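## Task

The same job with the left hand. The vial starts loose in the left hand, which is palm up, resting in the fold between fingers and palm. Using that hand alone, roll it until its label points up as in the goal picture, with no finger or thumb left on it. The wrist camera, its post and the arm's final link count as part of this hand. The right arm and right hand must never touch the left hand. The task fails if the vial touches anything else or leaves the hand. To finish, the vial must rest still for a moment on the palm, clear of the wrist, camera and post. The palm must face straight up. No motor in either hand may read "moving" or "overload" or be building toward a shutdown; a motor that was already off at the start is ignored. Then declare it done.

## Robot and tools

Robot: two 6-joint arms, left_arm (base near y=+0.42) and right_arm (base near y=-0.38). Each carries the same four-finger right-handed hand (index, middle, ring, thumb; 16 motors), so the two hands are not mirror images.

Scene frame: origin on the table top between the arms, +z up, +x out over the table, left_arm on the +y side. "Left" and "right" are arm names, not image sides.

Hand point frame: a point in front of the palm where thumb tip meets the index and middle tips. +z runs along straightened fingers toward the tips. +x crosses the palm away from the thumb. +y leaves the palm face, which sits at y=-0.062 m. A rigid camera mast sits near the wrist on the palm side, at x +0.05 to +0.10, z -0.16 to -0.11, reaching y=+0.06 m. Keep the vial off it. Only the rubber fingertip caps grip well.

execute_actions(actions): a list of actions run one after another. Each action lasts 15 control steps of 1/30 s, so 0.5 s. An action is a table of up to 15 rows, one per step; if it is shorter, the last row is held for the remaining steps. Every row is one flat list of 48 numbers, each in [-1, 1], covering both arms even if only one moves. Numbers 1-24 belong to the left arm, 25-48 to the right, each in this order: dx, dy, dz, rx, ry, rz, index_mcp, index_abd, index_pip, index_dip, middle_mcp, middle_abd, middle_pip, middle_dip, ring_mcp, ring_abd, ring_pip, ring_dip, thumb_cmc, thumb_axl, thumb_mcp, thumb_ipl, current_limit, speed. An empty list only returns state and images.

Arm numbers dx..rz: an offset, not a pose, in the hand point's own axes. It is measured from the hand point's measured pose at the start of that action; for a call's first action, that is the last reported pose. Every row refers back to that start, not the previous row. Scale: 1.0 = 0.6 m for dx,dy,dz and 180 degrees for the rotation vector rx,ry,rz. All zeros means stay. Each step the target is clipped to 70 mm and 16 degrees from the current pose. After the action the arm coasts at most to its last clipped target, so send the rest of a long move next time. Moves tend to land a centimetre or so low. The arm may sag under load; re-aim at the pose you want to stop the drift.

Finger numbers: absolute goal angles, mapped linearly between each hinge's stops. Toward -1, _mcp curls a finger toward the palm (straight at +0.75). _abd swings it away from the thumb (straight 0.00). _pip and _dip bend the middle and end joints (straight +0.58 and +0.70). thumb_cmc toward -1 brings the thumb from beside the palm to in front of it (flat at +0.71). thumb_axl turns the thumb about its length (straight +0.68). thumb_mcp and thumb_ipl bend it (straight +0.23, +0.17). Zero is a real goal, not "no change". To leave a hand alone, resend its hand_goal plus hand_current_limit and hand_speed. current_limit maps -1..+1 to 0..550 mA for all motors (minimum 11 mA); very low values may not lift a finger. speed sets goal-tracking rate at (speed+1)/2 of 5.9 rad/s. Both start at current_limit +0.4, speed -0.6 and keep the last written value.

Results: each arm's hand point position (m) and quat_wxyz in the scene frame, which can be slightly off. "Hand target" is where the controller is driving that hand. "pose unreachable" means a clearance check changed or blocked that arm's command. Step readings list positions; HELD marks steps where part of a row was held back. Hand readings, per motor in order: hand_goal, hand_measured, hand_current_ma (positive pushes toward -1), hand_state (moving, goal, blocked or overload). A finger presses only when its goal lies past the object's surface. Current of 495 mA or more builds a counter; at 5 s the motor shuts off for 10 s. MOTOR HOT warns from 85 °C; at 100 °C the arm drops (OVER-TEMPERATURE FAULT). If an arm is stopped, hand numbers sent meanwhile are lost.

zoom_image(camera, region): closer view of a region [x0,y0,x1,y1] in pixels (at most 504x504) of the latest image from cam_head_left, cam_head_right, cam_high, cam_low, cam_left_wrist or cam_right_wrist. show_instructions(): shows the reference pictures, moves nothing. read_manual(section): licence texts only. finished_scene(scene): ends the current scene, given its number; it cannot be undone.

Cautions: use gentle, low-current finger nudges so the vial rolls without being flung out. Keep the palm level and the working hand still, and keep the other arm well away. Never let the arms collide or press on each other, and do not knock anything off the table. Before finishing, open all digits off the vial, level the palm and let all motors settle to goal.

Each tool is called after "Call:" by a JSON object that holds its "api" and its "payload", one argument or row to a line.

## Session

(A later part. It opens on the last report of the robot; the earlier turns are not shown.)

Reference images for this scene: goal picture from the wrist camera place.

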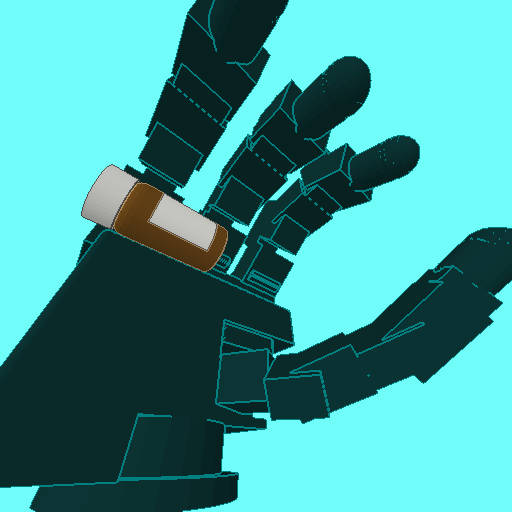

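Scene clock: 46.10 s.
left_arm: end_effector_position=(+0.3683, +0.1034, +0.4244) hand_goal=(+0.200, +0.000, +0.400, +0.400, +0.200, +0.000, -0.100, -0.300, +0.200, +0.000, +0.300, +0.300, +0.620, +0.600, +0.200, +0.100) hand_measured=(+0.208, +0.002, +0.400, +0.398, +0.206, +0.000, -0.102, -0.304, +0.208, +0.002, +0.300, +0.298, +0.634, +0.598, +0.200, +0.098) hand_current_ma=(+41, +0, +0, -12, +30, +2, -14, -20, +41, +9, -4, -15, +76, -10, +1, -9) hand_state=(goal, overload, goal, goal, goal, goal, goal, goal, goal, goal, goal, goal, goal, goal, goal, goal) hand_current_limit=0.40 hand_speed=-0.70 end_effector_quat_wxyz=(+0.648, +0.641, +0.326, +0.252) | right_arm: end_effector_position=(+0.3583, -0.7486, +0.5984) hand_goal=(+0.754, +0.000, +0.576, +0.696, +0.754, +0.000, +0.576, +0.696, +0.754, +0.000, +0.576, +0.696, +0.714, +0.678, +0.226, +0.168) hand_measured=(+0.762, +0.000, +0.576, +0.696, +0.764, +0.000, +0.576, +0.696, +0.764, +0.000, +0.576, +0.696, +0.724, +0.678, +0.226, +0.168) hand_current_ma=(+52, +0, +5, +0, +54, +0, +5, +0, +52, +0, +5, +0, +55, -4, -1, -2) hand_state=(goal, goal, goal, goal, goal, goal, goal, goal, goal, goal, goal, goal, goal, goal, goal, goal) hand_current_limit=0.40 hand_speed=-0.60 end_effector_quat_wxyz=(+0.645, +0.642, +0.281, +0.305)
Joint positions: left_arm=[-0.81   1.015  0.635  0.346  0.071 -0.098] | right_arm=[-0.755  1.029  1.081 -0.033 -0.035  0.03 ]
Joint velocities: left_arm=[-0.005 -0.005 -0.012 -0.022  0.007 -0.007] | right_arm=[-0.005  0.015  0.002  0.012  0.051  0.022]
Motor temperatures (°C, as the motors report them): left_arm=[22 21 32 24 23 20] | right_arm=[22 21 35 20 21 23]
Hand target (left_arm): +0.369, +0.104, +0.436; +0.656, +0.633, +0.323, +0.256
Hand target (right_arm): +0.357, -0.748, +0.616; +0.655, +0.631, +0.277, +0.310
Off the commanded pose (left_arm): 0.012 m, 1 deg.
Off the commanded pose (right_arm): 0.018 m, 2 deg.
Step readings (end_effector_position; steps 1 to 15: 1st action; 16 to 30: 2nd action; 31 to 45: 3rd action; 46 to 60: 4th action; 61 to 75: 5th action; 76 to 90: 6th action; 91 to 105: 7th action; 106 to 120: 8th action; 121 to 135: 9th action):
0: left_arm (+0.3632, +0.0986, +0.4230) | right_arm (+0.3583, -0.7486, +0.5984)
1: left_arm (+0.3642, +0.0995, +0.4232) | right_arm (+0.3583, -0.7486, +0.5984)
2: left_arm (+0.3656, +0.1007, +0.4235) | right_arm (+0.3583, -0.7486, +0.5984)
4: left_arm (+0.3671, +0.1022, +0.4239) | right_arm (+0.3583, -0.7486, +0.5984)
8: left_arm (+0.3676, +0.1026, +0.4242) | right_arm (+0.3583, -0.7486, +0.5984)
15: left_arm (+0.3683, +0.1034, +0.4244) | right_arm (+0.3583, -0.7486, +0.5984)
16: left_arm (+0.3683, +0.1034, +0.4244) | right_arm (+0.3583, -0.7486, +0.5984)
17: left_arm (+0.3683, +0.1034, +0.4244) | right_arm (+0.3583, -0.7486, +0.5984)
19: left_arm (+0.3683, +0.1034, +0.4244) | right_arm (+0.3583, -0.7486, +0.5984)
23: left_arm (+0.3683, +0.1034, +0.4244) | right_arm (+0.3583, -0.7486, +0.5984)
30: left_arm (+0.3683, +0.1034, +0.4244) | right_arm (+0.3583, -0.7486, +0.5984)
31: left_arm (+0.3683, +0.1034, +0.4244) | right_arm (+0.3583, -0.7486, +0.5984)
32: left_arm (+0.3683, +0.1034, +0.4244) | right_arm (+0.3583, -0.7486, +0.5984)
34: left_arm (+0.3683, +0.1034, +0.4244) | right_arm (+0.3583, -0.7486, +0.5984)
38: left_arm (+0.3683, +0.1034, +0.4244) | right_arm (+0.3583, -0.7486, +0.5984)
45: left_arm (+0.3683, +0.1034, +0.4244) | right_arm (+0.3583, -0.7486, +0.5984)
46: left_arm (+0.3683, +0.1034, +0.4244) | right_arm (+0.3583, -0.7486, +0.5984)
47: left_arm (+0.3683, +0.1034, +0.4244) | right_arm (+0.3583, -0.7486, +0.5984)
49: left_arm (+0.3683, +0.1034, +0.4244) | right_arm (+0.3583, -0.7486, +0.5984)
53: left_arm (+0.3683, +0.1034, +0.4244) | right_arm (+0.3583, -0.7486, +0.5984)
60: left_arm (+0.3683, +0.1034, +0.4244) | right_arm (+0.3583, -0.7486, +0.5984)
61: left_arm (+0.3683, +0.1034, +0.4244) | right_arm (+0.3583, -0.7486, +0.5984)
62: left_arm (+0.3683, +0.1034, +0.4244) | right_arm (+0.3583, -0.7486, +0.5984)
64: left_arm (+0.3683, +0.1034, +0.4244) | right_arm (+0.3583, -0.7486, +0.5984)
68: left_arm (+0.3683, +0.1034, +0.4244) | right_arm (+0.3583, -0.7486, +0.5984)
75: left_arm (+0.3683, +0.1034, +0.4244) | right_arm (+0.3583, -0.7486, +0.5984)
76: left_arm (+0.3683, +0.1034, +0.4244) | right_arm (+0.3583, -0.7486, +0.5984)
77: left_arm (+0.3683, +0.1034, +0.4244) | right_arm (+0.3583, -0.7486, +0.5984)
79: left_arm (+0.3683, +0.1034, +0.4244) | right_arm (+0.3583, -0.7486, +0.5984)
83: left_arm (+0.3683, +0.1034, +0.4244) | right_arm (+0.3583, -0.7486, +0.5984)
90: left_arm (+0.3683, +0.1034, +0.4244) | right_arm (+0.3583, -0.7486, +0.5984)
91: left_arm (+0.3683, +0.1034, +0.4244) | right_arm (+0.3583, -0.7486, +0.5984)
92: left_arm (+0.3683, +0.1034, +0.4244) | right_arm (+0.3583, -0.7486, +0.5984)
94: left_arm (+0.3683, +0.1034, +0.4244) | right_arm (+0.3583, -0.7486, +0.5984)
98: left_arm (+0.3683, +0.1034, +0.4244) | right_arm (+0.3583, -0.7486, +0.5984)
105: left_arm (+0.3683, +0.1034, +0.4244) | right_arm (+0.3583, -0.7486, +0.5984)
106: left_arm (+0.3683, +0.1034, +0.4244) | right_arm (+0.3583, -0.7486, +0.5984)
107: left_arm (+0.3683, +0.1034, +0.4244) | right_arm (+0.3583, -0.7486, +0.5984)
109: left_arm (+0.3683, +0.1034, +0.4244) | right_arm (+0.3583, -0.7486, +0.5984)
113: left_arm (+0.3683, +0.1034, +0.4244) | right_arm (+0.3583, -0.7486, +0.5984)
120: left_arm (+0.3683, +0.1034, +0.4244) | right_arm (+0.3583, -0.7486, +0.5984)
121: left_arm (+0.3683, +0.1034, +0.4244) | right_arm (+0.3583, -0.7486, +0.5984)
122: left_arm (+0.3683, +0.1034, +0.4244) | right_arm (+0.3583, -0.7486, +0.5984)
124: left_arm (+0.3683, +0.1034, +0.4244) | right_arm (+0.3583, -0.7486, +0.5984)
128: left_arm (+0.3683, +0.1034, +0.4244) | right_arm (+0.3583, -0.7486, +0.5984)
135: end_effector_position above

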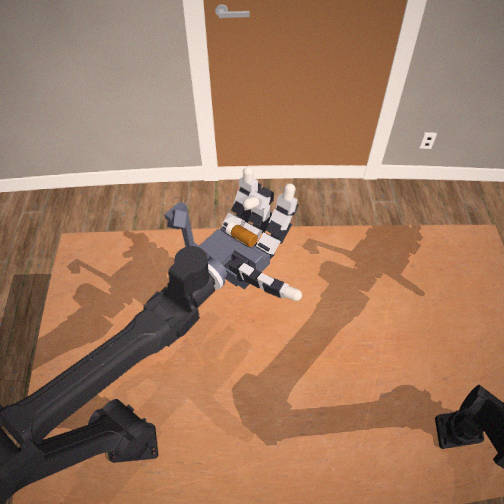

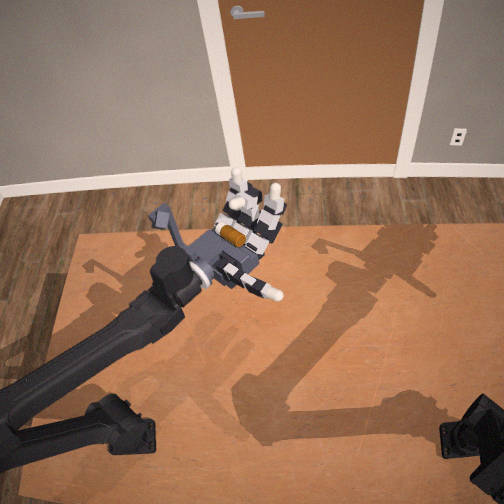

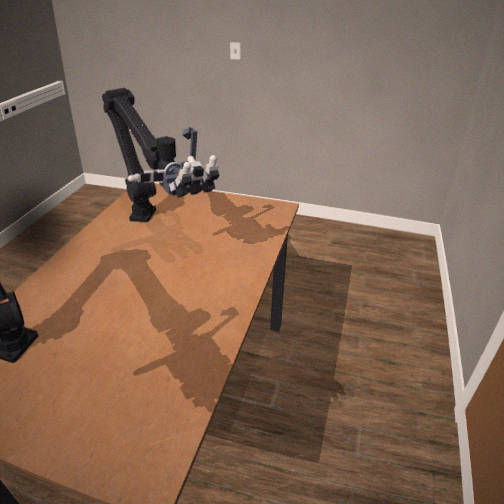

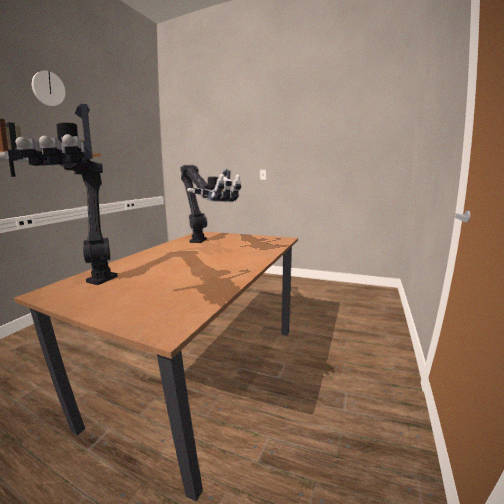

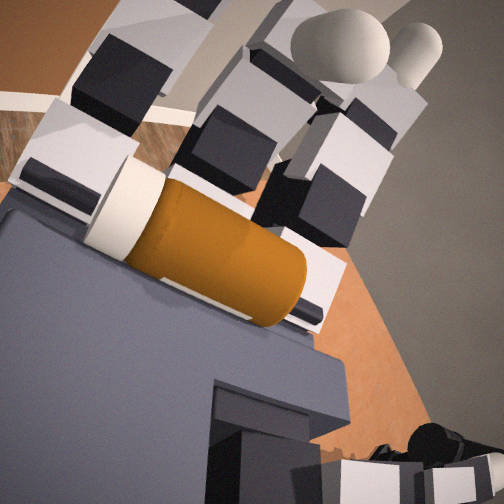

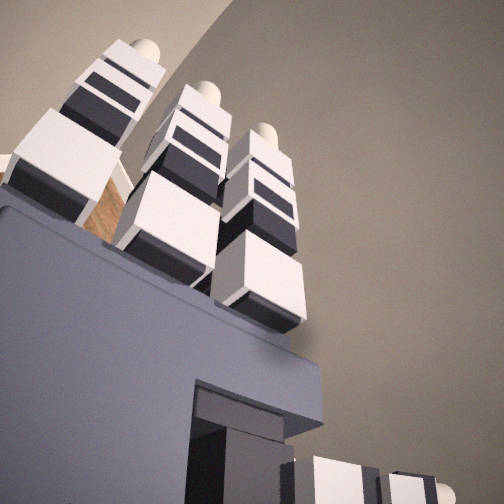

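Call:
{"api": "execute_actions", "payload": {
  "actions": [
    [[0,0.02,0,-0.008,0,0,-0.68,0,0.4,0.4,-0.68,0,-0.1,-0.4,0.2,0,0.3,0.3,0.62,0.6,0.2,0.1,0.4,-0.6,0,0.03,0,-0.01,0,0,0.754,0,0.576,0.696,0.754,0,0.576,0.696,0.754,0,0.576,0.696,0.714,0.678,0.226,0.168,0.4,-0.6]],
    [[0,0.02,0,-0.008,0,0,-0.68,0,0.4,0.4,-0.68,0,-0.1,-0.4,0.2,0,0.3,0.3,0.62,0.6,0.2,0.1,0.4,-0.6,0,0.03,0,-0.01,0,0,0.754,0,0.576,0.696,0.754,0,0.576,0.696,0.754,0,0.576,0.696,0.714,0.678,0.226,0.168,0.4,-0.6]],
    [[0,0.02,0,-0.008,0,0,-0.68,0,0.4,0.4,-0.68,0,-0.7,-0.5,0.2,0,0.3,0.3,0.62,0.6,0.2,0.1,0.4,-0.6,0,0.03,0,-0.01,0,0,0.754,0,0.576,0.696,0.754,0,0.576,0.696,0.754,0,0.576,0.696,0.714,0.678,0.226,0.168,0.4,-0.6]],
    [[0,0.02,0,-0.008,0,0,0.2,0,0.4,0.4,0.2,0,-1,-0.6,0.2,0,0.3,0.3,0.62,0.6,0.2,0.1,0.4,-0.75,0,0.03,0,-0.01,0,0,0.754,0,0.576,0.696,0.754,0,0.576,0.696,0.754,0,0.576,0.696,0.714,0.678,0.226,0.168,0.4,-0.6]],
    [[0,0.02,0,-0.008,0,0,0.2,0,0.4,0.4,0.2,0,-1,-0.6,0.2,0,0.3,0.3,0.62,0.6,0.2,0.1,0.4,-0.75,0,0.03,0,-0.01,0,0,0.754,0,0.576,0.696,0.754,0,0.576,0.696,0.754,0,0.576,0.696,0.714,0.678,0.226,0.168,0.4,-0.6]],
    [[0,0.02,0,-0.008,0,0,0.2,0,0.4,0.4,0.2,0,-1,-0.6,0.2,0,0.3,0.3,0.62,0.6,0.2,0.1,0.4,-0.75,0,0.03,0,-0.01,0,0,0.754,0,0.576,0.696,0.754,0,0.576,0.696,0.754,0,0.576,0.696,0.714,0.678,0.226,0.168,0.4,-0.6]],
    [[0,0.02,0,-0.008,0,0,0.2,0,0.4,0.4,0.2,0,-0.1,-0.3,0.2,0,0.3,0.3,0.62,0.6,0.2,0.1,0.4,-0.7,0,0.03,0,-0.01,0,0,0.754,0,0.576,0.696,0.754,0,0.576,0.696,0.754,0,0.576,0.696,0.714,0.678,0.226,0.168,0.4,-0.6]],
    [[0,0.02,0,-0.008,0,0,0.2,0,0.4,0.4,0.2,0,-0.1,-0.3,0.2,0,0.3,0.3,0.62,0.6,0.2,0.1,0.4,-0.7,0,0.03,0,-0.01,0,0,0.754,0,0.576,0.696,0.754,0,0.576,0.696,0.754,0,0.576,0.696,0.714,0.678,0.226,0.168,0.4,-0.6]],
    [[0,0.02,0,-0.008,0,0,0.2,0,0.4,0.4,0.2,0,-0.1,-0.3,0.2,0,0.3,0.3,0.62,0.6,0.2,0.1,0.4,-0.7,0,0.03,0,-0.01,0,0,0.754,0,0.576,0.696,0.754,0,0.576,0.696,0.754,0,0.576,0.696,0.714,0.678,0.226,0.168,0.4,-0.6]],
    [[0,0.02,0,-0.008,0,0,-0.68,0,0.4,0.4,-0.68,0,0.4,0.4,0.2,0,0.3,0.3,0.62,0.6,0.2,0.1,0.4,-0.6,0,0.03,0,-0.01,0,0,0.754,0,0.576,0.696,0.754,0,0.576,0.696,0.754,0,0.576,0.696,0.714,0.678,0.226,0.168,0.4,-0.6]],
    [[0,0.02,0,-0.008,0,0,-0.68,0,0.4,0.4,-0.68,0,0.4,0.4,0.2,0,0.3,0.3,0.62,0.6,0.2,0.1,0.4,-0.6,0,0.03,0,-0.01,0,0,0.754,0,0.576,0.696,0.754,0,0.576,0.696,0.754,0,0.576,0.696,0.714,0.678,0.226,0.168,0.4,-0.6]]
  ]
}}

Call:
{"api": "zoom_image", "payload": {
  "camera": "cam_head_left",
  "region": [170, 160, 310, 300]
}}

Scene clock: 52.33 s.
left_arm: end_effector_position=(+0.3683, +0.1034, +0.4244) hand_goal=(-0.680, +0.000, +0.400, +0.400, -0.680, +0.000, +0.400, +0.400, +0.200, +0.000, +0.300, +0.300, +0.620, +0.600, +0.200, +0.100) hand_measured=(-0.528, +0.002, +0.400, +0.398, -0.502, +0.000, +0.398, +0.396, +0.208, +0.002, +0.300, +0.298, +0.634, +0.598, +0.200, +0.098) hand_current_ma=(+61, +0, +0, -12, +79, +2, -12, -17, +41, +9, -4, -15, +76, -10, +1, -9) hand_state=(moving, overload, goal, goal, moving, goal, goal, goal, goal, goal, goal, goal, goal, goal, goal, goal) hand_current_limit=0.40 hand_speed=-0.60 end_effector_quat_wxyz=(+0.648, +0.641, +0.326, +0.252) | right_arm: end_effector_position=(+0.3583, -0.7486, +0.5984) hand_goal=(+0.754, +0.000, +0.576, +0.696, +0.754, +0.000, +0.576, +0.696, +0.754, +0.000, +0.576, +0.696, +0.714, +0.678, +0.226, +0.168) hand_measured=(+0.762, +0.000, +0.576, +0.696, +0.764, +0.000, +0.576, +0.696, +0.764, +0.000, +0.576, +0.696, +0.724, +0.678, +0.226, +0.168) hand_current_ma=(+52, +0, +5, +0, +54, +0, +5, +0, +52, +0, +5, +0, +55, -4, -1, -2) hand_state=(goal, goal, goal, goal, goal, goal, goal, goal, goal, goal, goal, goal, goal, goal, goal, goal) hand_current_limit=0.40 hand_speed=-0.60 end_effector_quat_wxyz=(+0.645, +0.642, +0.281, +0.305)
Joint positions: left_arm=[-0.81   1.015  0.635  0.346  0.071 -0.098] | right_arm=[-0.755  1.029  1.081 -0.033 -0.035  0.03 ]
Joint velocities: left_arm=[-0.005 -0.005  0.017 -0.002  0.081  0.007] | right_arm=[-0.005 -0.024 -0.012 -0.012 -0.022 -0.051]
Motor temperatures (°C, as the motors report them): left_arm=[22 21 32 24 23 20] | right_arm=[22 21 36 20 21 23]
Hand target (left_arm): +0.369, +0.104, +0.436; +0.656, +0.633, +0.323, +0.256
Hand target (right_arm): +0.357, -0.748, +0.616; +0.655, +0.631, +0.277, +0.310
Off the commanded pose (left_arm): 0.012 m, 1 deg.
Off the commanded pose (right_arm): 0.018 m, 2 deg.
Step readings (end_effector_position; steps 1 to 15: 1st action; 16 to 30: 2nd action; 31 to 45: 3rd action; 46 to 60: 4th action; 61 to 75: 5th action; 76 to 90: 6th action; 91 to 105: 7th action; 106 to 120: 8th action; 121 to 135: 9th action; 136 to 150: 10th action; 151 to 165: 11th action):
0: left_arm (+0.3683, +0.1034, +0.4244) | right_arm (+0.3583, -0.7486, +0.5984)
1: left_arm (+0.3683, +0.1034, +0.4244) | right_arm (+0.3583, -0.7486, +0.5984)
2: left_arm (+0.3683, +0.1034, +0.4244) | right_arm (+0.3583, -0.7486, +0.5984)
4: left_arm (+0.3683, +0.1034, +0.4244) | right_arm (+0.3583, -0.7486, +0.5984)
8: left_arm (+0.3683, +0.1034, +0.4244) | right_arm (+0.3583, -0.7486, +0.5984)
15: left_arm (+0.3683, +0.1034, +0.4244) | right_arm (+0.3583, -0.7486, +0.5984)
16: left_arm (+0.3683, +0.1034, +0.4244) | right_arm (+0.3583, -0.7486, +0.5984)
17: left_arm (+0.3683, +0.1034, +0.4244) | right_arm (+0.3583, -0.7486, +0.5984)
19: left_arm (+0.3683, +0.1034, +0.4244) | right_arm (+0.3583, -0.7486, +0.5984)
23: left_arm (+0.3683, +0.1034, +0.4244) | right_arm (+0.3583, -0.7486, +0.5984)
30: left_arm (+0.3683, +0.1034, +0.4244) | right_arm (+0.3583, -0.7486, +0.5984)
31: left_arm (+0.3683, +0.1034, +0.4244) | right_arm (+0.3583, -0.7486, +0.5984)
32: left_arm (+0.3683, +0.1034, +0.4244) | right_arm (+0.3583, -0.7486, +0.5984)
34: left_arm (+0.3683, +0.1034, +0.4244) | right_arm (+0.3583, -0.7486, +0.5984)
38: left_arm (+0.3683, +0.1034, +0.4244) | right_arm (+0.3583, -0.7486, +0.5984)
45: left_arm (+0.3683, +0.1034, +0.4244) | right_arm (+0.3583, -0.7486, +0.5984)
46: left_arm (+0.3683, +0.1034, +0.4244) | right_arm (+0.3583, -0.7486, +0.5984)
47: left_arm (+0.3683, +0.1034, +0.4244) | right_arm (+0.3583, -0.7486, +0.5984)
49: left_arm (+0.3683, +0.1034, +0.4244) | right_arm (+0.3583, -0.7486, +0.5984)
53: left_arm (+0.3683, +0.1034, +0.4244) | right_arm (+0.3583, -0.7486, +0.5984)
60: left_arm (+0.3683, +0.1034, +0.4244) | right_arm (+0.3583, -0.7486, +0.5984)
61: left_arm (+0.3683, +0.1034, +0.4244) | right_arm (+0.3583, -0.7486, +0.5984)
62: left_arm (+0.3683, +0.1034, +0.4244) | right_arm (+0.3583, -0.7486, +0.5984)
64: left_arm (+0.3683, +0.1034, +0.4244) | right_arm (+0.3583, -0.7486, +0.5984)
68: left_arm (+0.3683, +0.1034, +0.4244) | right_arm (+0.3583, -0.7486, +0.5984)
75: left_arm (+0.3683, +0.1034, +0.4244) | right_arm (+0.3583, -0.7486, +0.5984)
76: left_arm (+0.3683, +0.1034, +0.4244) | right_arm (+0.3583, -0.7486, +0.5984)
77: left_arm (+0.3683, +0.1034, +0.4244) | right_arm (+0.3583, -0.7486, +0.5984)
79: left_arm (+0.3683, +0.1034, +0.4244) | right_arm (+0.3583, -0.7486, +0.5984)
83: left_arm (+0.3683, +0.1034, +0.4244) | right_arm (+0.3583, -0.7486, +0.5984)
90: left_arm (+0.3683, +0.1034, +0.4244) | right_arm (+0.3583, -0.7486, +0.5984)
91: left_arm (+0.3683, +0.1034, +0.4244) | right_arm (+0.3583, -0.7486, +0.5984)
92: left_arm (+0.3683, +0.1034, +0.4244) | right_arm (+0.3583, -0.7486, +0.5984)
94: left_arm (+0.3683, +0.1034, +0.4244) | right_arm (+0.3583, -0.7486, +0.5984)
98: left_arm (+0.3683, +0.1034, +0.4244) | right_arm (+0.3583, -0.7486, +0.5984)
105: left_arm (+0.3683, +0.1034, +0.4244) | right_arm (+0.3583, -0.7486, +0.5984)
106: left_arm (+0.3683, +0.1034, +0.4244) | right_arm (+0.3583, -0.7486, +0.5984)
107: left_arm (+0.3683, +0.1034, +0.4244) | right_arm (+0.3583, -0.7486, +0.5984)
109: left_arm (+0.3683, +0.1034, +0.4244) | right_arm (+0.3583, -0.7486, +0.5984)
113: left_arm (+0.3683, +0.1034, +0.4244) | right_arm (+0.3583, -0.7486, +0.5984)
120: left_arm (+0.3683, +0.1034, +0.4244) | right_arm (+0.3583, -0.7486, +0.5984)
121: left_arm (+0.3683, +0.1034, +0.4244) | right_arm (+0.3583, -0.7486, +0.5984)
122: left_arm (+0.3683, +0.1034, +0.4244) | right_arm (+0.3583, -0.7486, +0.5984)
124: left_arm (+0.3683, +0.1034, +0.4244) | right_arm (+0.3583, -0.7486, +0.5984)
128: left_arm (+0.3683, +0.1034, +0.4244) | right_arm (+0.3583, -0.7486, +0.5984)
135: left_arm (+0.3683, +0.1034, +0.4244) | right_arm (+0.3583, -0.7486, +0.5984)
136: left_arm (+0.3683, +0.1034, +0.4244) | right_arm (+0.3583, -0.7486, +0.5984)
137: left_arm (+0.3683, +0.1034, +0.4244) | right_arm (+0.3583, -0.7486, +0.5984)
139: left_arm (+0.3683, +0.1034, +0.4244) | right_arm (+0.3583, -0.7486, +0.5984)
143: left_arm (+0.3683, +0.1034, +0.4244) | right_arm (+0.3583, -0.7486, +0.5984)
150: left_arm (+0.3683, +0.1034, +0.4244) | right_arm (+0.3583, -0.7486, +0.5984)
151: left_arm (+0.3683, +0.1034, +0.4244) | right_arm (+0.3583, -0.7486, +0.5984)
152: left_arm (+0.3683, +0.1034, +0.4244) | right_arm (+0.3583, -0.7486, +0.5984)
154: left_arm (+0.3683, +0.1034, +0.4244) | right_arm (+0.3583, -0.7486, +0.5984)
158: left_arm (+0.3683, +0.1034, +0.4244) | right_arm (+0.3583, -0.7486, +0.5984)
165: end_effector_position above

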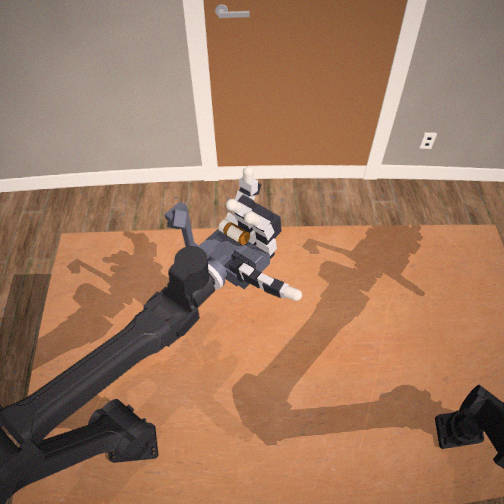

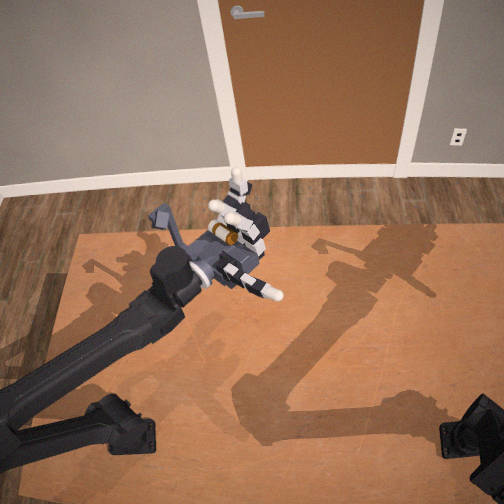

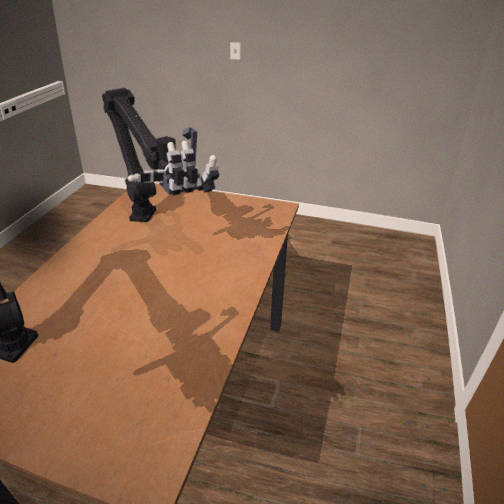

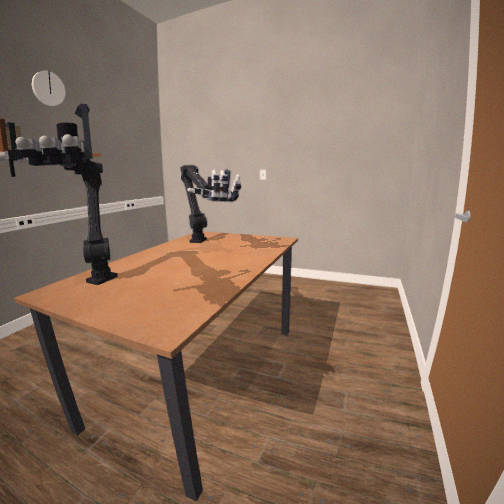

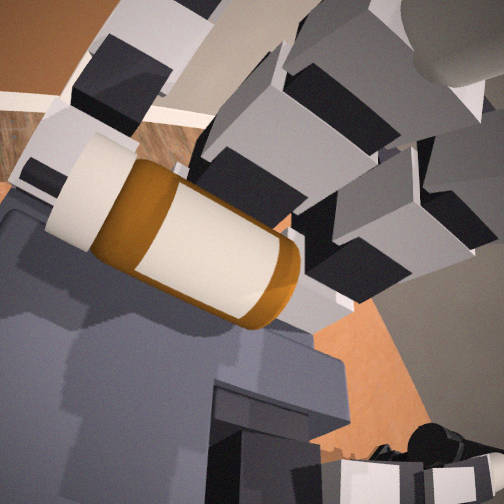

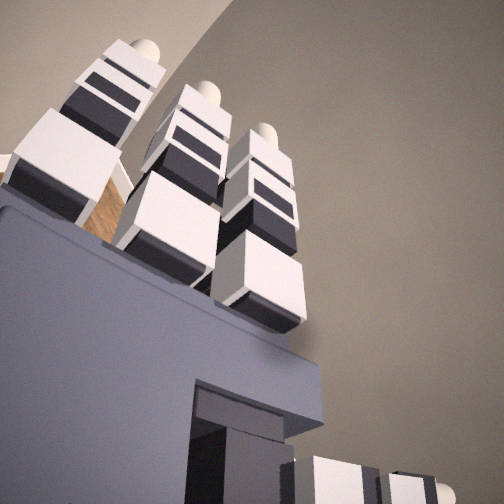

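Region (170, 160, 310, 300) of cam_head_left's 504x504 image, scaled by 3.600, with more detail than that image has.

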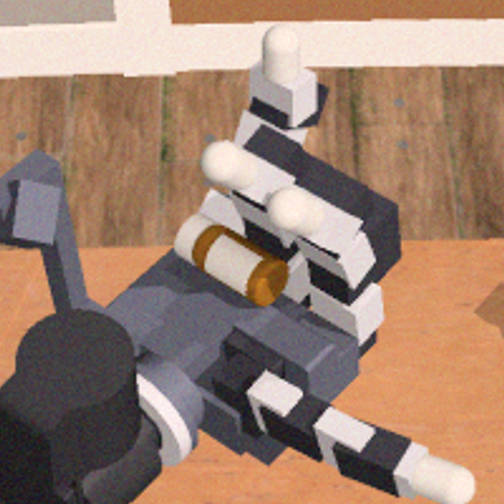

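Label's near the top. Back the fingers off and level the roll.

Call:
{"api": "execute_actions", "payload": {
  "actions": [
    [[0,0.02,0,-0.008,0,0.035,0.3,0,0.2,0.3,0.3,0,0.2,0.3,0.3,0,0.2,0.3,0.62,0.6,0.2,0.1,0.4,-0.7,0,0.03,0,-0.01,0,0,0.754,0,0.576,0.696,0.754,0,0.576,0.696,0.754,0,0.576,0.696,0.714,0.678,0.226,0.168,0.4,-0.6]],
    [[0,0.02,0,-0.008,0,0,0.3,0,0.2,0.3,0.3,0,0.2,0.3,0.3,0,0.2,0.3,0.62,0.6,0.2,0.1,0.4,-0.7,0,0.03,0,-0.01,0,0,0.754,0,0.576,0.696,0.754,0,0.576,0.696,0.754,0,0.576,0.696,0.714,0.678,0.226,0.168,0.4,-0.6]],
    [[0,0.02,0,-0.008,0,0,0.3,0,0.2,0.3,0.3,0,0.2,0.3,0.3,0,0.2,0.3,0.62,0.6,0.2,0.1,0.4,-0.7,0,0.03,0,-0.01,0,0,0.754,0,0.576,0.696,0.754,0,0.576,0.696,0.754,0,0.576,0.696,0.714,0.678,0.226,0.168,0.4,-0.6]],
    [[0,0.02,0,-0.008,0,0,0.3,0,0.2,0.3,0.3,0,0.2,0.3,0.3,0,0.2,0.3,0.62,0.6,0.2,0.1,0.4,-0.7,0,0.03,0,-0.01,0,0,0.754,0,0.576,0.696,0.754,0,0.576,0.696,0.754,0,0.576,0.696,0.714,0.678,0.226,0.168,0.4,-0.6]]
  ]
}}

Call:
{"api": "zoom_image", "payload": {
  "camera": "cam_head_left",
  "region": [170, 160, 310, 300]
}}

Scene clock: 54.60 s.
left_arm: end_effector_position=(+0.3642, +0.0999, +0.4227) hand_goal=(+0.300, +0.000, +0.200, +0.300, +0.300, +0.000, +0.200, +0.300, +0.300, +0.000, +0.200, +0.300, +0.620, +0.600, +0.200, +0.100) hand_measured=(+0.308, +0.002, +0.202, +0.302, +0.308, +0.000, +0.202, +0.302, +0.308, +0.002, +0.206, +0.298, +0.632, +0.598, +0.200, +0.098) hand_current_ma=(+41, +0, +9, +11, +41, +1, +9, +11, +42, +6, +33, -15, +74, -10, +0, -9) hand_state=(goal, overload, goal, goal, goal, goal, goal, goal, goal, goal, goal, goal, goal, goal, goal, goal) hand_current_limit=0.40 hand_speed=-0.70 end_effector_quat_wxyz=(+0.637, +0.657, +0.292, +0.279) | right_arm: end_effector_position=(+0.3583, -0.7486, +0.5984) hand_goal=(+0.754, +0.000, +0.576, +0.696, +0.754, +0.000, +0.576, +0.696, +0.754, +0.000, +0.576, +0.696, +0.714, +0.678, +0.226, +0.168) hand_measured=(+0.762, +0.000, +0.576, +0.696, +0.764, +0.000, +0.576, +0.696, +0.764, +0.000, +0.576, +0.696, +0.724, +0.678, +0.226, +0.168) hand_current_ma=(+52, +0, +5, +0, +54, +0, +5, +0, +52, +0, +5, +0, +55, -4, -1, -2) hand_state=(goal, goal, goal, goal, goal, goal, goal, goal, goal, goal, goal, goal, goal, goal, goal, goal) hand_current_limit=0.40 hand_speed=-0.60 end_effector_quat_wxyz=(+0.645, +0.642, +0.281, +0.305)
Joint positions: left_arm=[-0.794  1.015  0.635  0.346  0.098 -0.002] | right_arm=[-0.755  1.029  1.081 -0.033 -0.035  0.03 ]
Joint velocities: left_arm=[-0.005 -0.015 -0.002 -0.007  0.022 -0.007] | right_arm=[-0.005 -0.005 -0.002  0.012  0.007 -0.007]
Motor temperatures (°C, as the motors report them): left_arm=[22 21 32 24 23 20] | right_arm=[22 21 36 20 21 23]
Hand target (left_arm): +0.364, +0.100, +0.435; +0.645, +0.649, +0.288, +0.282
Hand target (right_arm): +0.357, -0.748, +0.616; +0.655, +0.631, +0.277, +0.310
Off the commanded pose (left_arm): 0.012 m, 1 deg.
Off the commanded pose (right_arm): 0.018 m, 2 deg.
Step readings (end_effector_position; steps 1 to 15: 1st action; 16 to 30: 2nd action; 31 to 45: 3rd action; 46 to 60: 4th action):
0: left_arm (+0.3683, +0.1034, +0.4244) | right_arm (+0.3583, -0.7486, +0.5984)
1: left_arm (+0.3672, +0.1023, +0.4243) | right_arm (+0.3583, -0.7486, +0.5984)
2: left_arm (+0.3657, +0.1010, +0.4240) | right_arm (+0.3583, -0.7486, +0.5984)
4: left_arm (+0.3650, +0.1005, +0.4236) | right_arm (+0.3583, -0.7486, +0.5984)
8: left_arm (+0.3652, +0.1009, +0.4230) | right_arm (+0.3583, -0.7486, +0.5984)
15: left_arm (+0.3642, +0.0999, +0.4227) | right_arm (+0.3583, -0.7486, +0.5984)
16: left_arm (+0.3642, +0.0999, +0.4227) | right_arm (+0.3583, -0.7486, +0.5984)
17: left_arm (+0.3642, +0.0999, +0.4227) | right_arm (+0.3583, -0.7486, +0.5984)
19: left_arm (+0.3642, +0.0999, +0.4227) | right_arm (+0.3583, -0.7486, +0.5984)
23: left_arm (+0.3642, +0.0999, +0.4227) | right_arm (+0.3583, -0.7486, +0.5984)
30: left_arm (+0.3642, +0.0999, +0.4227) | right_arm (+0.3583, -0.7486, +0.5984)
31: left_arm (+0.3642, +0.0999, +0.4227) | right_arm (+0.3583, -0.7486, +0.5984)
32: left_arm (+0.3642, +0.0999, +0.4227) | right_arm (+0.3583, -0.7486, +0.5984)
34: left_arm (+0.3642, +0.0999, +0.4227) | right_arm (+0.3583, -0.7486, +0.5984)
38: left_arm (+0.3642, +0.0999, +0.4227) | right_arm (+0.3583, -0.7486, +0.5984)
45: left_arm (+0.3642, +0.0999, +0.4227) | right_arm (+0.3583, -0.7486, +0.5984)
46: left_arm (+0.3642, +0.0999, +0.4227) | right_arm (+0.3583, -0.7486, +0.5984)
47: left_arm (+0.3642, +0.0999, +0.4227) | right_arm (+0.3583, -0.7486, +0.5984)
49: left_arm (+0.3642, +0.0999, +0.4227) | right_arm (+0.3583, -0.7486, +0.5984)
53: left_arm (+0.3642, +0.0999, +0.4227) | right_arm (+0.3583, -0.7486, +0.5984)
60: end_effector_position above

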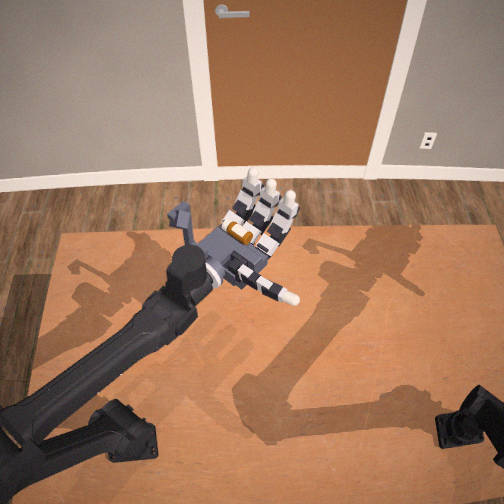

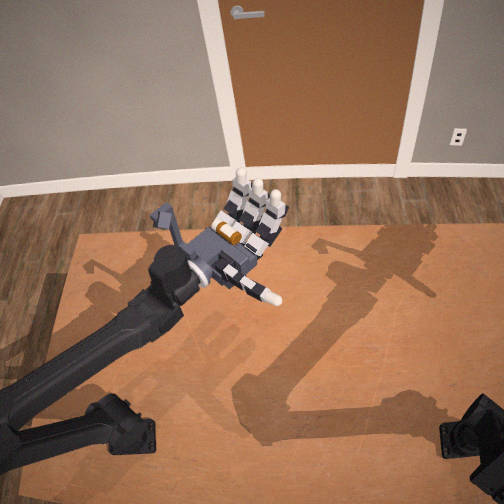

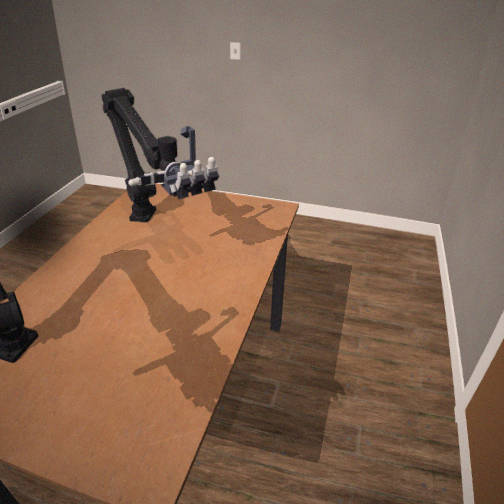

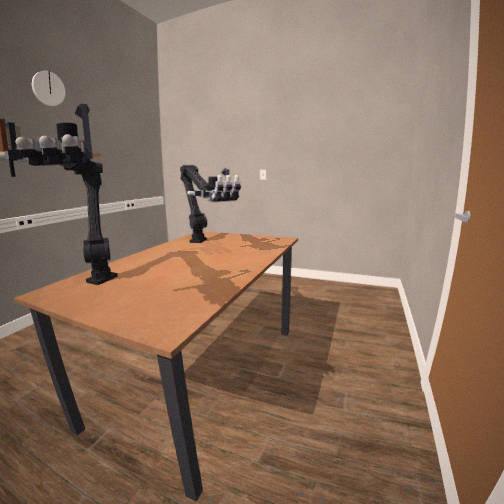

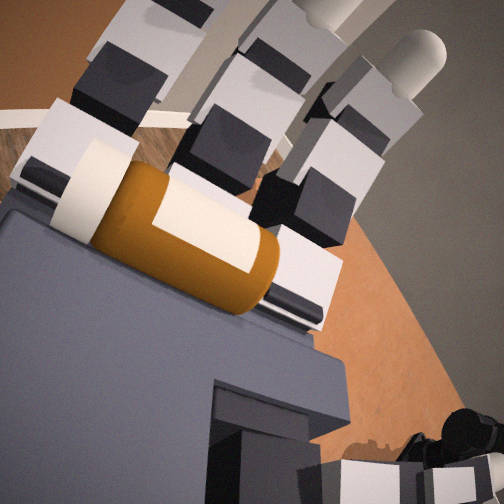

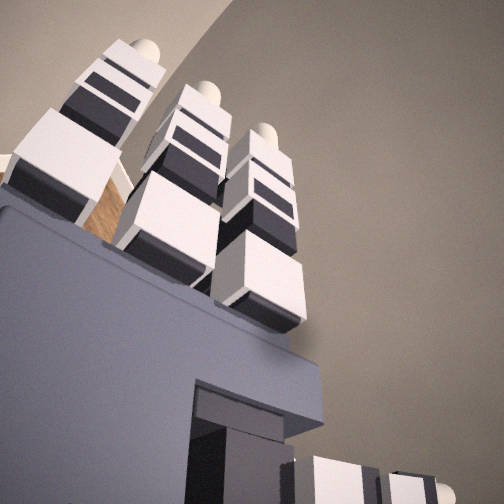

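Region (170, 160, 310, 300) of cam_head_left's 504x504 image, scaled by 3.600, with more detail than that image has.

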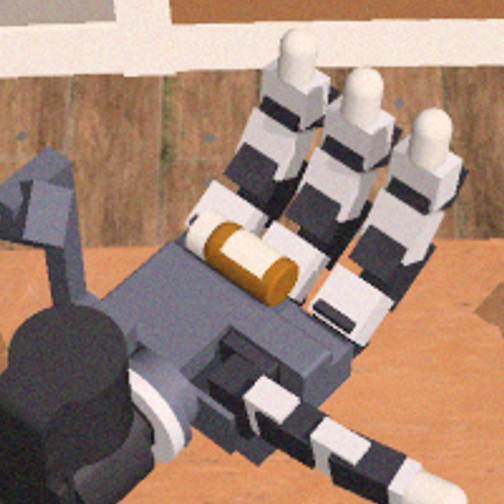

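Matches the goal. Level the pitch slightly and open more.

Call:
{"api": "execute_actions", "payload": {
  "actions": [
    [[0,0.025,0,-0.018,0,0,0.6,0,0,0.3,0.6,0,0,0.3,0.6,0,0,0.3,0.62,0.6,0.2,0.1,0.4,-0.7,0,0.03,0,-0.01,0,0,0.754,0,0.576,0.696,0.754,0,0.576,0.696,0.754,0,0.576,0.696,0.714,0.678,0.226,0.168,0.4,-0.6]],
    [[0,0.02,0,-0.008,0,0,0.6,0,0,0.3,0.6,0,0,0.3,0.6,0,0,0.3,0.62,0.6,0.2,0.1,0.4,-0.7,0,0.03,0,-0.01,0,0,0.754,0,0.576,0.696,0.754,0,0.576,0.696,0.754,0,0.576,0.696,0.714,0.678,0.226,0.168,0.4,-0.6]],
    [[0,0.015,0,-0.006,0,0,0.6,0,0,0.3,0.6,0,0,0.3,0.6,0,0,0.3,0.62,0.6,0.2,0.1,0.4,-0.7,0,0.03,0,-0.01,0,0,0.754,0,0.576,0.696,0.754,0,0.576,0.696,0.754,0,0.576,0.696,0.714,0.678,0.226,0.168,0.4,-0.6]]
  ]
}}

Scene clock: 59.93 s.
left_arm: end_effector_position=(+0.3628, +0.1009, +0.4295) hand_goal=(+0.600, +0.000, +0.000, +0.300, +0.600, +0.000, +0.000, +0.300, +0.600, +0.000, +0.000, +0.300, +0.620, +0.600, +0.200, +0.100) hand_measured=(+0.608, +0.002, +0.008, +0.302, +0.608, +0.000, +0.006, +0.302, +0.608, +0.002, +0.006, +0.298, +0.632, +0.598, +0.200, +0.098) hand_current_ma=(+48, +0, +37, +11, +47, +1, +34, +11, +48, +6, +34, -14, +74, -10, +0, -9) hand_state=(goal, overload, goal, goal, goal, goal, goal, goal, goal, goal, goal, goal, goal, goal, goal, goal) hand_current_limit=0.40 hand_speed=-0.70 end_effector_quat_wxyz=(+0.646, +0.648, +0.286, +0.284) | right_arm: end_effector_position=(+0.3583, -0.7486, +0.5984) hand_goal=(+0.754, +0.000, +0.576, +0.696, +0.754, +0.000, +0.576, +0.696, +0.754, +0.000, +0.576, +0.696, +0.714, +0.678, +0.226, +0.168) hand_measured=(+0.762, +0.000, +0.576, +0.696, +0.764, +0.000, +0.576, +0.696, +0.764, +0.000, +0.576, +0.696, +0.724, +0.678, +0.226, +0.168) hand_current_ma=(+52, +0, +5, +0, +54, +0, +5, +0, +52, +0, +5, +0, +55, -4, -1, -2) hand_state=(goal, goal, goal, goal, goal, goal, goal, goal, goal, goal, goal, goal, goal, goal, goal, goal) hand_current_limit=0.40 hand_speed=-0.60 end_effector_quat_wxyz=(+0.645, +0.642, +0.281, +0.305)
Joint positions: left_arm=[-0.794  1.018  0.635  0.379  0.098 -0.002] | right_arm=[-0.755  1.029  1.081 -0.033 -0.035  0.03 ]
Joint velocities: left_arm=[-0.015 -0.015  0.012 -0.002 -0.022 -0.081] | right_arm=[-0.015  0.015 -0.002 -0.012  0.007 -0.007]
Motor temperatures (°C, as the motors report them): left_arm=[22 21 33 24 23 20] | right_arm=[22 21 36 20 21 23]
Hand target (left_arm): +0.363, +0.101, +0.438; +0.652, +0.642, +0.284, +0.287
Hand target (right_arm): +0.357, -0.748, +0.616; +0.655, +0.631, +0.277, +0.310
Off the commanded pose (left_arm): 0.009 m, 1 deg.
Off the commanded pose (right_arm): 0.018 m, 2 deg.
Step readings (end_effector_position; steps 1 to 15: 1st action; 16 to 30: 2nd action; 31 to 45: 3rd action):
0: left_arm (+0.3642, +0.0999, +0.4227) | right_arm (+0.3583, -0.7486, +0.5984)
1: left_arm (+0.3640, +0.1000, +0.4236) | right_arm (+0.3583, -0.7486, +0.5984)
2: left_arm (+0.3638, +0.1002, +0.4251) | right_arm (+0.3583, -0.7486, +0.5984)
4: left_arm (+0.3631, +0.1007, +0.4282) | right_arm (+0.3583, -0.7486, +0.5984)
8: left_arm (+0.3627, +0.1010, +0.4296) | right_arm (+0.3583, -0.7486, +0.5984)
15: left_arm (+0.3628, +0.1009, +0.4295) | right_arm (+0.3583, -0.7486, +0.5984)
16: left_arm (+0.3628, +0.1009, +0.4295) | right_arm (+0.3583, -0.7486, +0.5984)
17: left_arm (+0.3628, +0.1009, +0.4295) | right_arm (+0.3583, -0.7486, +0.5984)
19: left_arm (+0.3628, +0.1009, +0.4295) | right_arm (+0.3583, -0.7486, +0.5984)
23: left_arm (+0.3628, +0.1009, +0.4295) | right_arm (+0.3583, -0.7486, +0.5984)
30: left_arm (+0.3628, +0.1009, +0.4295) | right_arm (+0.3583, -0.7486, +0.5984)
31: left_arm (+0.3628, +0.1009, +0.4295) | right_arm (+0.3583, -0.7486, +0.5984)
32: left_arm (+0.3628, +0.1009, +0.4295) | right_arm (+0.3583, -0.7486, +0.5984)
34: left_arm (+0.3628, +0.1009, +0.4295) | right_arm (+0.3583, -0.7486, +0.5984)
38: left_arm (+0.3628, +0.1009, +0.4295) | right_arm (+0.3583, -0.7486, +0.5984)
45: end_effector_position above

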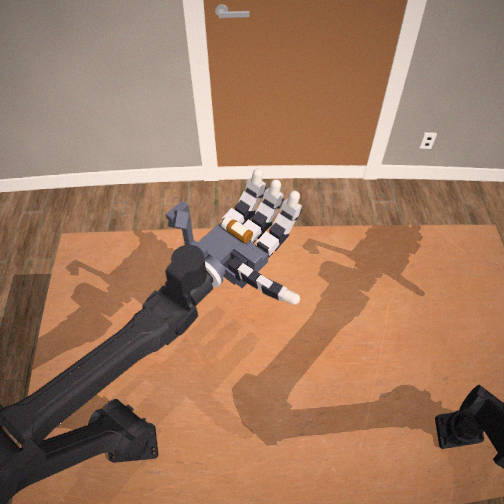

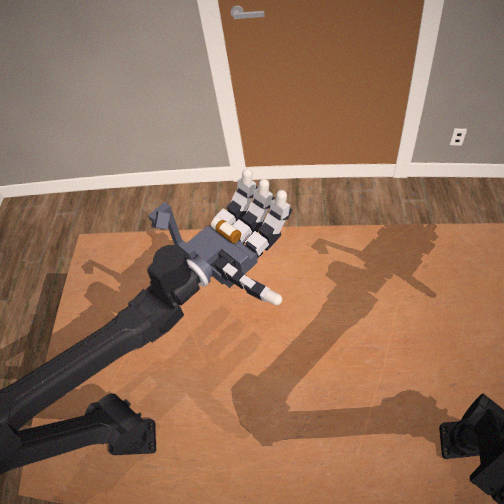

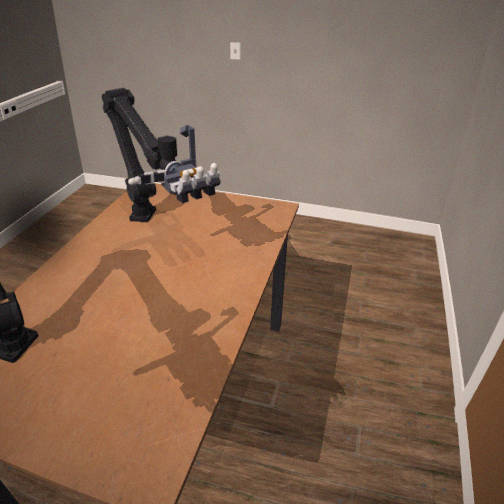

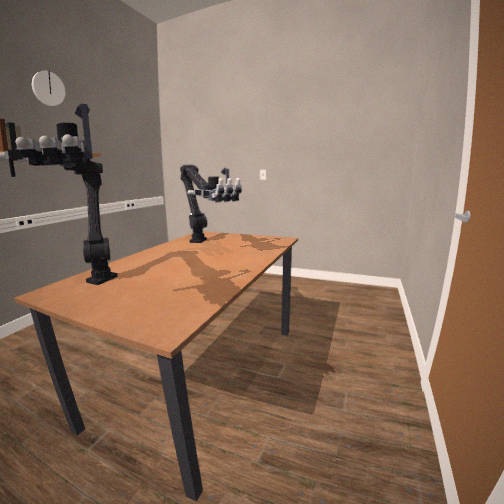

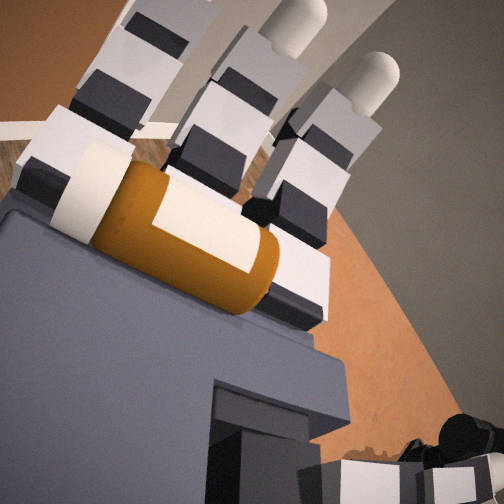

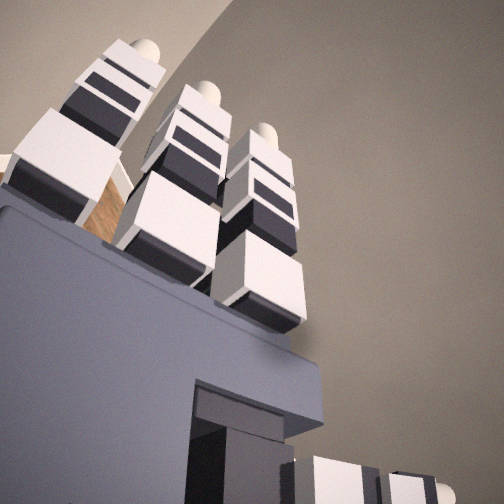

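Call:
{"api": "finished_scene", "payload": {
  "scene": 2
}}

The scene is finished: the task was done.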